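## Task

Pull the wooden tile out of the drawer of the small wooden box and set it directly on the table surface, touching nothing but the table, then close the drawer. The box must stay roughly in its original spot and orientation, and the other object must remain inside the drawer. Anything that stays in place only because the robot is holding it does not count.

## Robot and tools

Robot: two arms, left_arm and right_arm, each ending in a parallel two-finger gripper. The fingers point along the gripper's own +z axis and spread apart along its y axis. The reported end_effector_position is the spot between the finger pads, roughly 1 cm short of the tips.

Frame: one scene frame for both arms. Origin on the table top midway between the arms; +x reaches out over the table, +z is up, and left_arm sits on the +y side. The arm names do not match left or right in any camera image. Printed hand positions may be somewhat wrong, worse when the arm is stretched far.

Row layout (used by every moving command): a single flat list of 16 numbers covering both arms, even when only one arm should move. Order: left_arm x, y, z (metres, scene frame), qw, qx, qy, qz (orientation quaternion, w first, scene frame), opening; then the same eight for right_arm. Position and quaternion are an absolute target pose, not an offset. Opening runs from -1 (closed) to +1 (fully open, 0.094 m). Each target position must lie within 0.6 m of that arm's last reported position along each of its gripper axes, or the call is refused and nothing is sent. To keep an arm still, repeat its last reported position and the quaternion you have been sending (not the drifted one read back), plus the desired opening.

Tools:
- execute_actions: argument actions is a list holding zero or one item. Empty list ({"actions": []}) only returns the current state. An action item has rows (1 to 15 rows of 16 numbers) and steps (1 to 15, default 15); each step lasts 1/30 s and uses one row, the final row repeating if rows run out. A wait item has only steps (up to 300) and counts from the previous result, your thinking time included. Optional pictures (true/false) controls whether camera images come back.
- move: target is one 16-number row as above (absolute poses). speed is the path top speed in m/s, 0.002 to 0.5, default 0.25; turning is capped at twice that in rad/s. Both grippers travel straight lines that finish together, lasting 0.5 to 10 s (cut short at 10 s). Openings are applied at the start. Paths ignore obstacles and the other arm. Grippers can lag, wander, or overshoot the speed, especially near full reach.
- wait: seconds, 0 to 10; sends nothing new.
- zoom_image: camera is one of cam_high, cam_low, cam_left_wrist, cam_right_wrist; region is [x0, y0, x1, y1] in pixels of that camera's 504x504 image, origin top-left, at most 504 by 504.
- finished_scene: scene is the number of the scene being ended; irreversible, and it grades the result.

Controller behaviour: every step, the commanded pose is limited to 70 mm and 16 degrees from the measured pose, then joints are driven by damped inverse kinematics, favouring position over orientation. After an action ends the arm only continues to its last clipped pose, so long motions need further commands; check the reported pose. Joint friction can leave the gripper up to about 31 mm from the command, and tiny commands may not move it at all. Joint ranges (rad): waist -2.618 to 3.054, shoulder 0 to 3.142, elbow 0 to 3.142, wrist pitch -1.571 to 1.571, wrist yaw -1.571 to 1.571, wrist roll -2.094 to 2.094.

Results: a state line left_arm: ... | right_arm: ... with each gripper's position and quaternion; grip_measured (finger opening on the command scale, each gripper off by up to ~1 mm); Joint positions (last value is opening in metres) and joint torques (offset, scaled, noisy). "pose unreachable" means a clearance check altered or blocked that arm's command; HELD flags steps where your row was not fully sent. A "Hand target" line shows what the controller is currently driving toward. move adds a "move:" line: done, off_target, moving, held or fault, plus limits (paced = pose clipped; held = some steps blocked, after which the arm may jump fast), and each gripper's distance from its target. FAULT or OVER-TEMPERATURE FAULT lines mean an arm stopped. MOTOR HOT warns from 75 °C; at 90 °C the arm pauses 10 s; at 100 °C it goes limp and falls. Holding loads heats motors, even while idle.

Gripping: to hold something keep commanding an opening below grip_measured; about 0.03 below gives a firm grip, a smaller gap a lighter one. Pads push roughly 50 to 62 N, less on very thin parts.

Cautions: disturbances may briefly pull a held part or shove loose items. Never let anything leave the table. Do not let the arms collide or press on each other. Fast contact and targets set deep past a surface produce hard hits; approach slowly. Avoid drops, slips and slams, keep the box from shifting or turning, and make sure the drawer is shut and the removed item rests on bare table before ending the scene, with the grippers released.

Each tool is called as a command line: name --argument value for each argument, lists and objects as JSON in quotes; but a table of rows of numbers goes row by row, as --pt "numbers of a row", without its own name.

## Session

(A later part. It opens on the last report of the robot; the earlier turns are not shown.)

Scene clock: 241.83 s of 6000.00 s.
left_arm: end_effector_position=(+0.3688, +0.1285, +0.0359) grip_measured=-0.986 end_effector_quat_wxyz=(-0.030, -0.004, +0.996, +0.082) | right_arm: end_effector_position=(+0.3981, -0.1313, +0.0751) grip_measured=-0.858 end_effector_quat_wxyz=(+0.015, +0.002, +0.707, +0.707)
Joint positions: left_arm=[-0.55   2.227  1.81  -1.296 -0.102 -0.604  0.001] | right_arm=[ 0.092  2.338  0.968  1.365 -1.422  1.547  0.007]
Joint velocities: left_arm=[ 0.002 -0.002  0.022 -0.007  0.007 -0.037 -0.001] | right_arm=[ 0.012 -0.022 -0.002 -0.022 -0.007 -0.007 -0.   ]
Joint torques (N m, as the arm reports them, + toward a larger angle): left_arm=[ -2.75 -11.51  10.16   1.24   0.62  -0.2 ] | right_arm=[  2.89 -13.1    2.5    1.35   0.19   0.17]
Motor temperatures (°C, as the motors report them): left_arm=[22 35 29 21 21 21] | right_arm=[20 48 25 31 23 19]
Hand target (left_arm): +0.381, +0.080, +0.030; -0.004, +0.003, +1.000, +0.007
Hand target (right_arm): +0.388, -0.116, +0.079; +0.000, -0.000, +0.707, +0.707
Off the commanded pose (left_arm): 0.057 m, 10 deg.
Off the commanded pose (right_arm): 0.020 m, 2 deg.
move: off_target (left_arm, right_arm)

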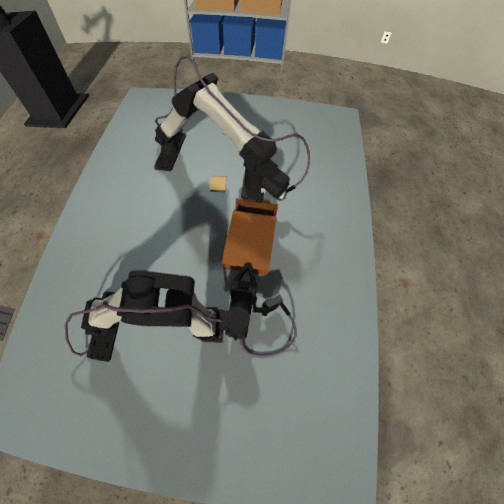

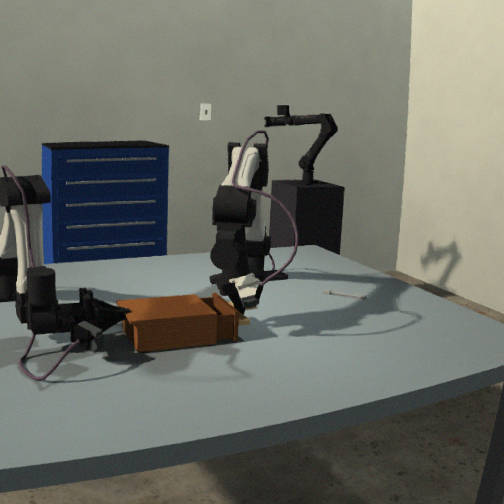

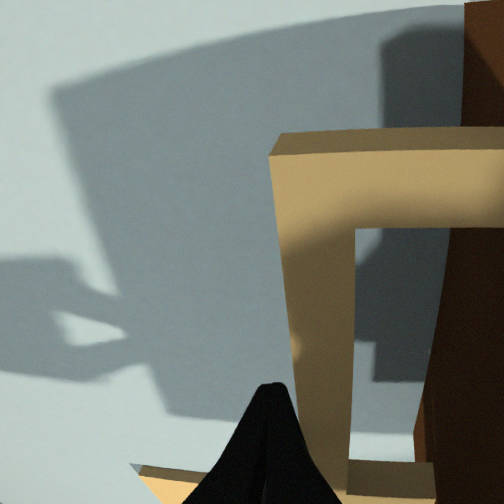

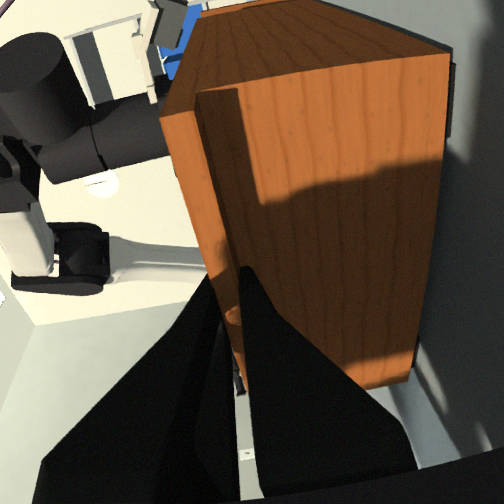

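move --target '[0.40,0.145,0.022,0,0,0.991,-0.13,-1,0.388,-0.115,0.079,0,0,0.707,0.707,-0.9]' --speed 0.04

move --target '[0.405,0.05,0.018,0,0,0.991,-0.13,-1,0.388,-0.105,0.079,0,0,0.707,0.707,-0.9]' --speed 0.03

Scene clock: 256.93 s of 6000.00 s.
left_arm: end_effector_position=(+0.4016, +0.1387, +0.0233) grip_measured=-0.986 end_effector_quat_wxyz=(-0.003, +0.002, +0.992, -0.129) | right_arm: end_effector_position=(+0.3961, -0.1203, +0.0751) grip_measured=-0.858 end_effector_quat_wxyz=(+0.014, +0.000, +0.707, +0.707)
Joint positions: left_arm=[-0.346  2.104  1.55  -0.924  0.242 -0.392  0.001] | right_arm=[ 0.121  2.338  0.968  1.365 -1.397  1.546  0.007]
Joint velocities: left_arm=[ 0.007  0.002  0.012  0.051  0.022  0.037 -0.001] | right_arm=[-0.007 -0.002  0.012 -0.11  -0.022 -0.007 -0.   ]
Joint torques (N m, as the arm reports them, + toward a larger angle): left_arm=[  0.97 -13.93   5.08   0.7    0.06   0.06] | right_arm=[  0.95 -13.01   2.48   1.37  -0.03   0.22]
Motor temperatures (°C, as the motors report them): left_arm=[22 38 30 22 21 21] | right_arm=[20 48 25 32 23 19]
Hand target (left_arm): +0.399, +0.143, +0.021; -0.004, +0.001, +0.991, -0.133
Hand target (right_arm): +0.388, -0.115, +0.079; -0.000, -0.000, +0.707, +0.707
Off the commanded pose (left_arm): 0.007 m, 0 deg.
Off the commanded pose (right_arm): 0.010 m, 2 deg.
After step 90, 6.50 s passed at rest.
move: done

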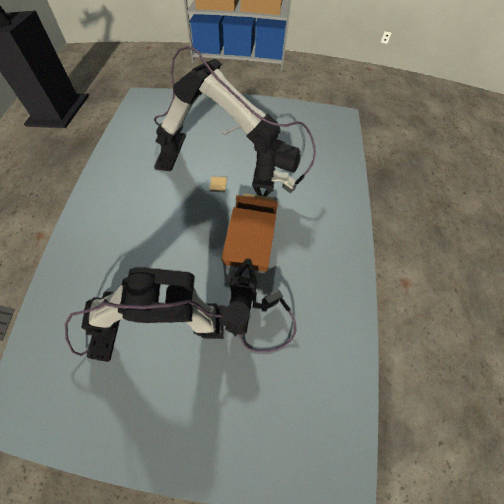

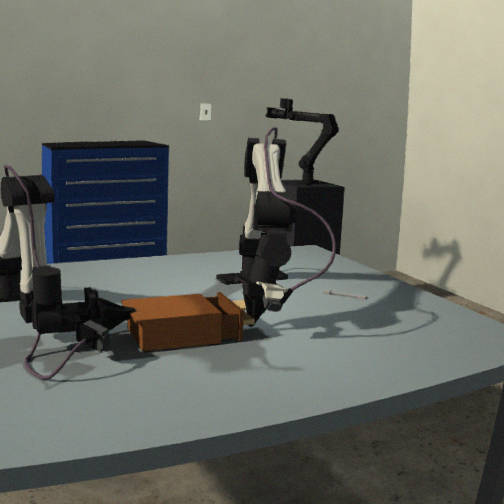

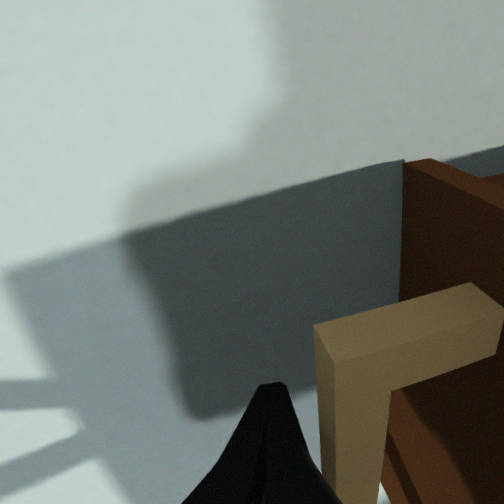

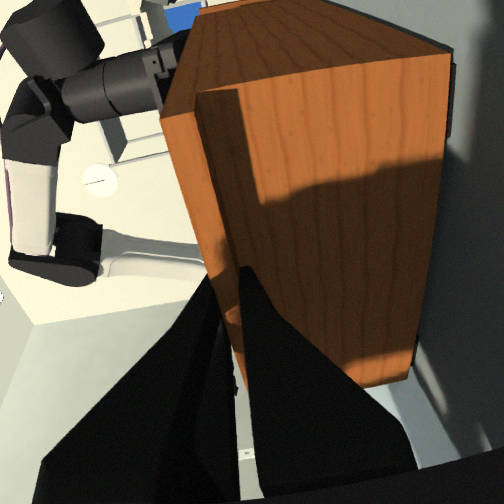

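Scene clock: 260.17 s of 6000.00 s.
left_arm: end_effector_position=(+0.3976, +0.0989, +0.0226) grip_measured=-0.986 end_effector_quat_wxyz=(-0.013, -0.015, +0.998, -0.066) | right_arm: end_effector_position=(+0.3961, -0.1202, +0.0751) grip_measured=-0.858 end_effector_quat_wxyz=(+0.014, +0.001, +0.707, +0.707)
Joint positions: left_arm=[-0.48   2.213  1.741 -1.054  0.127 -0.552  0.001] | right_arm=[ 0.121  2.338  0.968  1.365 -1.396  1.547  0.007]
Joint velocities: left_arm=[ 0.007 -0.007  0.017 -0.051 -0.007  0.066  0.   ] | right_arm=[ 0.002  0.007  0.007  0.051 -0.037  0.007 -0.   ]
Joint torques (N m, as the arm reports them, + toward a larger angle): left_arm=[ -3.44 -11.23   9.94   1.39   0.7   -0.29] | right_arm=[  2.64 -13.04   3.06   1.36   0.21   0.21]
Motor temperatures (°C, as the motors report them): left_arm=[23 38 30 22 21 21] | right_arm=[20 48 25 32 23 19]
Hand target (left_arm): +0.401, +0.054, +0.021; -0.003, +0.002, +0.992, -0.126
Hand target (right_arm): +0.388, -0.105, +0.079; -0.000, -0.000, +0.707, +0.707
Off the commanded pose (left_arm): 0.050 m, 8 deg.
Off the commanded pose (right_arm): 0.018 m, 2 deg.
move: off_target (left_arm, right_arm)

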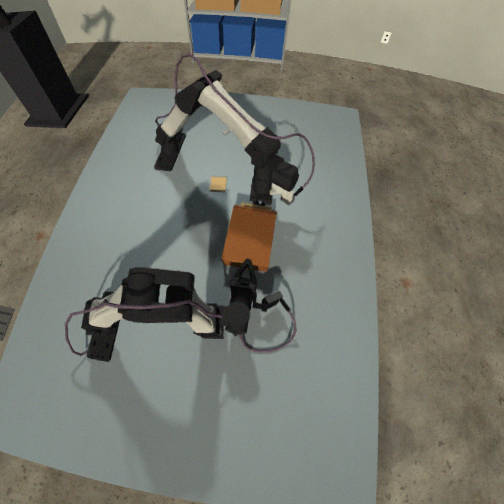

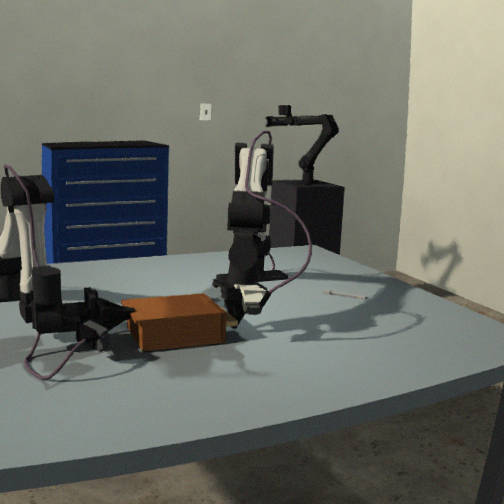

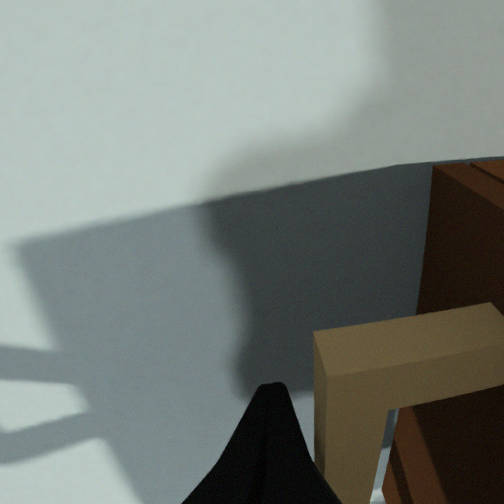

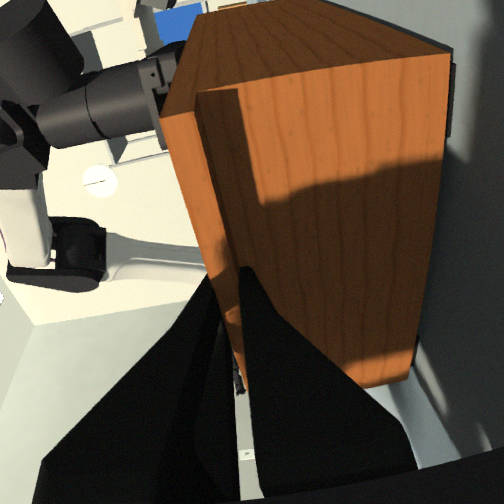

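Closed. Nudge box back, release.

move --target '[0.40,0.075,0.02,0,0,0.991,-0.13,-1,0.386,-0.128,0.079,0,0,0.707,0.707,-0.9]' --speed 0.02

move --target '[0.39,0.14,0.05,0,0,0.991,-0.13,-1,0.393,-0.128,0.077,0,0,0.707,0.707,-0.4]' --speed 0.06

move --target '[0.39,0.12,0.13,0,0,1,0,-1,0.385,-0.17,0.08,0.09,0.09,0.70,0.70,-0.4]' --speed 0.06

Scene clock: 273.13 s of 6000.00 s.
left_arm: end_effector_position=(+0.3991, +0.0916, +0.0224) grip_measured=-0.986 end_effector_quat_wxyz=(-0.006, -0.007, +0.996, -0.091) | right_arm: end_effector_position=(+0.3959, -0.1274, +0.0746) grip_measured=-0.858 end_effector_quat_wxyz=(+0.015, +0.002, +0.707, +0.707)
Joint positions: left_arm=[-0.479  2.198  1.71  -1.001  0.163 -0.538  0.001] | right_arm=[ 0.103  2.338  0.96   1.376 -1.411  1.55   0.007]
Joint velocities: left_arm=[ 0.012 -0.017 -0.007 -0.051  0.022 -0.037 -0.   ] | right_arm=[-0.002  0.012  0.007 -0.037  0.007 -0.022 -0.001]
Joint torques (N m, as the arm reports them, + toward a larger angle): left_arm=[ -0.44 -14.13   5.37   1.19   0.53  -0.04] | right_arm=[ -0.33 -13.59   1.67   1.38  -0.19   0.19]
Motor temperatures (°C, as the motors report them): left_arm=[23 40 31 23 21 21] | right_arm=[21 48 25 32 23 19]
Hand target (left_arm): +0.399, +0.076, +0.021; -0.003, +0.002, +0.992, -0.128
Hand target (right_arm): +0.386, -0.128, +0.079; +0.000, -0.000, +0.707, +0.707
Off the commanded pose (left_arm): 0.017 m, 5 deg.
Off the commanded pose (right_arm): 0.011 m, 2 deg.
After step 90, 6.33 s passed at rest.
move: off_target (left_arm, right_arm)

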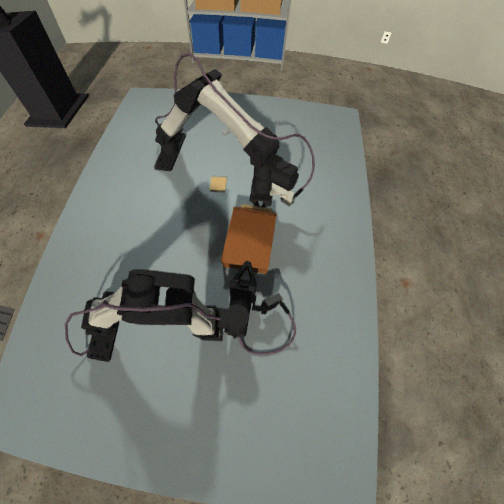

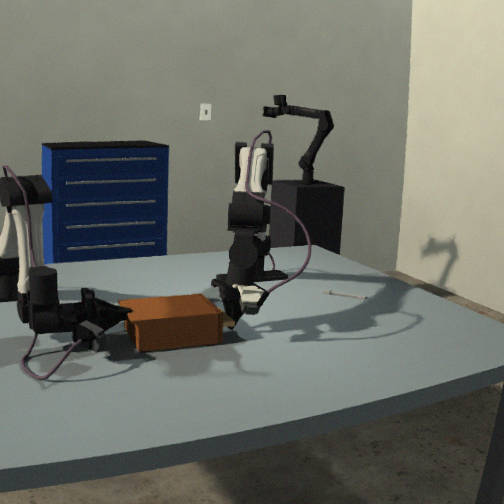

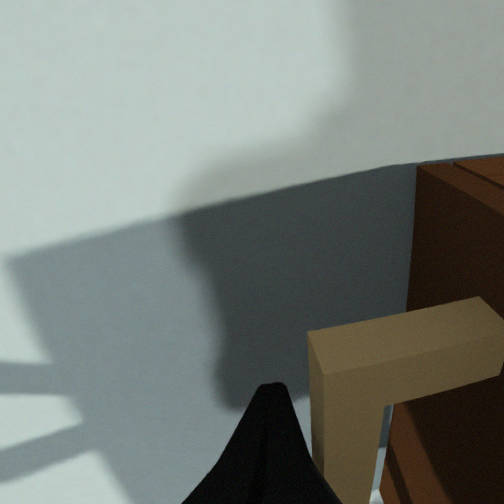

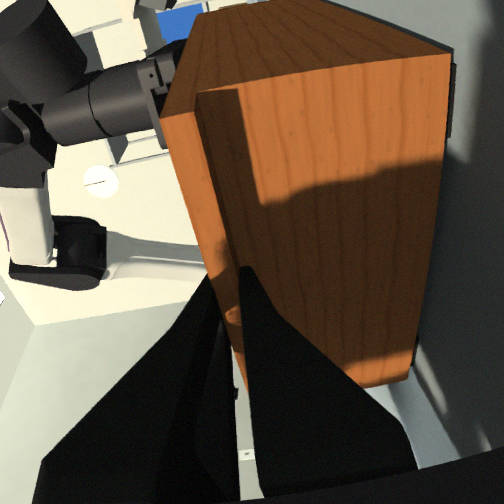

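Scene clock: 274.40 s of 6000.00 s.
left_arm: end_effector_position=(+0.3944, +0.1349, +0.0538) grip_measured=-0.986 end_effector_quat_wxyz=(+0.005, -0.001, +0.991, -0.130) | right_arm: end_effector_position=(+0.3932, -0.1277, +0.0740) grip_measured=-0.402 end_effector_quat_wxyz=(+0.002, +0.003, +0.707, +0.707)
Joint positions: left_arm=[-0.363  2.038  1.575 -0.994  0.236 -0.418  0.001] | right_arm=[ 0.102  2.338  0.96   1.37  -1.428  1.566  0.028]
Joint velocities: left_arm=[-0.022 -0.017 -0.007 -0.066 -0.066 -0.037 -0.   ] | right_arm=[-0.002 -0.012 -0.022 -0.022 -0.066  0.022 -0.   ]
Joint torques (N m, as the arm reports them, + toward a larger angle): left_arm=[  0.8  -13.19   5.17   0.72   0.08   0.08] | right_arm=[ -0.55 -12.07   4.15   1.31  -0.08   0.06]
Motor temperatures (°C, as the motors report them): left_arm=[23 40 31 23 21 21] | right_arm=[21 48 25 32 23 19]
Hand target (left_arm): +0.390, +0.139, +0.050; -0.001, -0.000, +0.991, -0.132
Hand target (right_arm): +0.393, -0.128, +0.077; -0.000, +0.000, +0.707, +0.707
Off the commanded pose (left_arm): 0.008 m, 1 deg.
Off the commanded pose (right_arm): 0.003 m, 0 deg.
move: done

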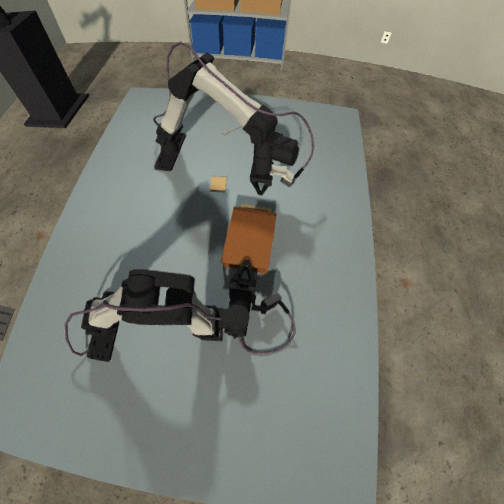

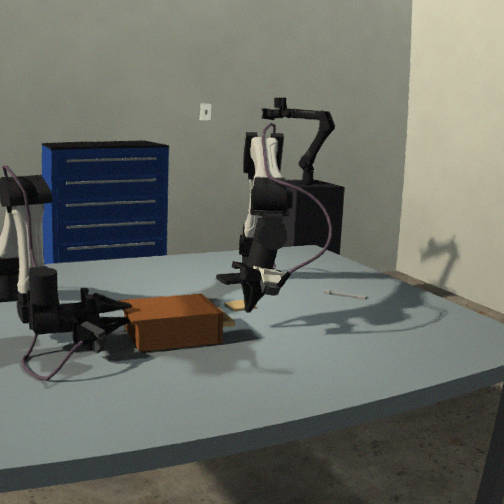

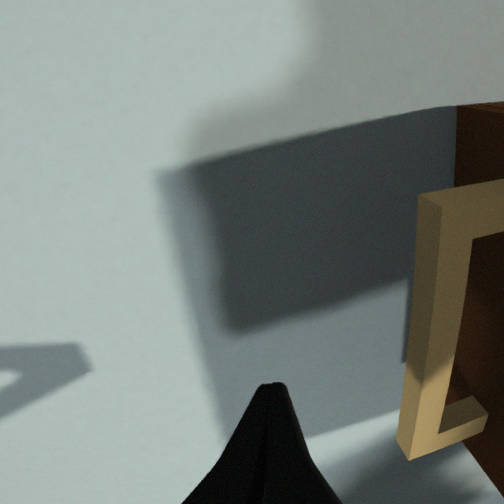

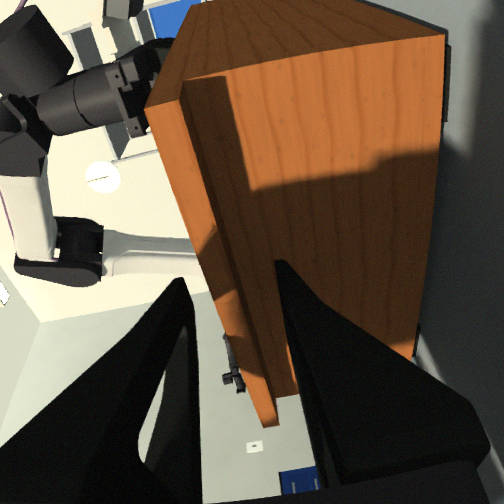

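Scene clock: 277.13 s of 6000.00 s.
left_arm: end_effector_position=(+0.3905, +0.1246, +0.1308) grip_measured=-0.986 end_effector_quat_wxyz=(+0.002, -0.002, +1.000, -0.003) | right_arm: end_effector_position=(+0.3873, -0.1666, +0.0724) grip_measured=-0.402 end_effector_quat_wxyz=(+0.076, +0.094, +0.705, +0.699)
Joint positions: left_arm=[-0.486  2.154  2.085 -1.495  0.003 -0.528  0.001] | right_arm=[ 0.02   2.255  0.741  1.477 -1.277  1.561  0.028]
Joint velocities: left_arm=[-0.022 -0.012 -0.012 -0.051 -0.037 -0.007 -0.   ] | right_arm=[-0.007 -0.007  0.002 -0.007  0.037 -0.022  0.001]
Joint torques (N m, as the arm reports them, + toward a larger angle): left_arm=[ -0.75 -11.9    9.49   0.3   -0.16  -0.16] | right_arm=[ -0.91 -11.98   1.51   1.59   0.07  -0.16]
Motor temperatures (°C, as the motors report them): left_arm=[23 40 31 23 21 21] | right_arm=[20 48 25 32 23 19]
Hand target (left_arm): +0.391, +0.121, +0.130; +0.002, -0.001, +1.000, +0.002
Hand target (right_arm): +0.386, -0.170, +0.079; +0.090, +0.090, +0.703, +0.700
Off the commanded pose (left_arm): 0.005 m, 0 deg.
Off the commanded pose (right_arm): 0.009 m, 2 deg.
move: done

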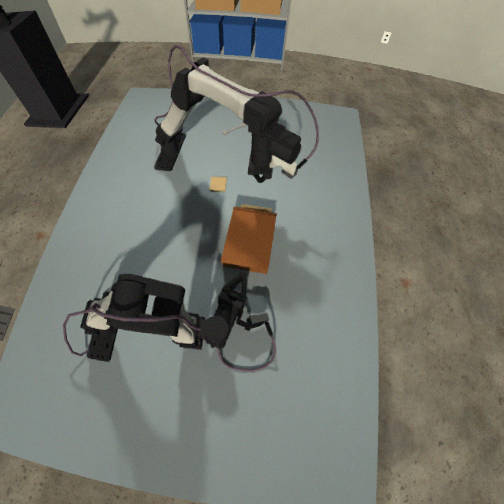

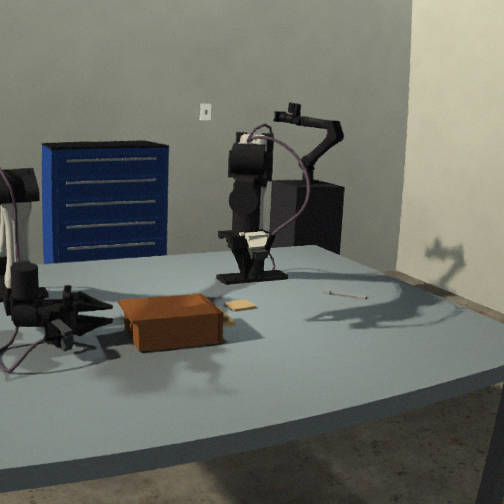

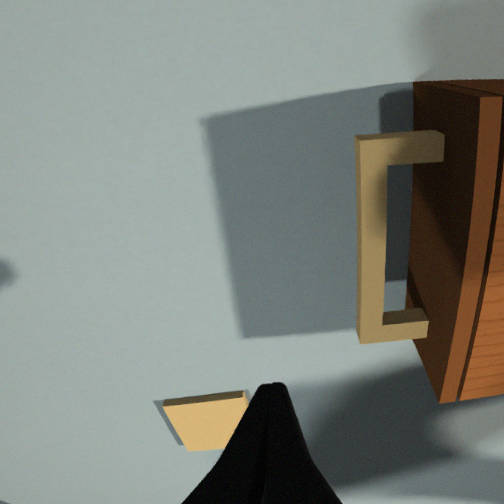

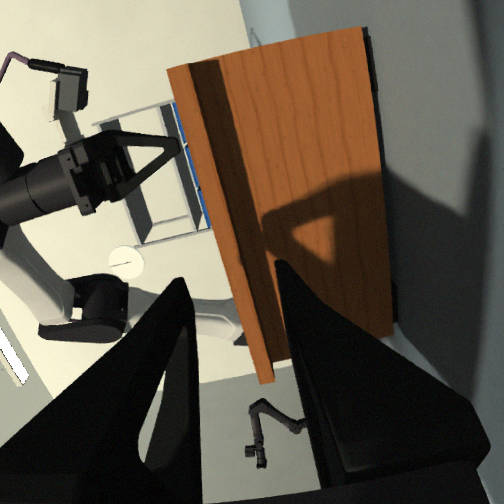

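finished_scene --scene 1

The scene is finished: the task was done.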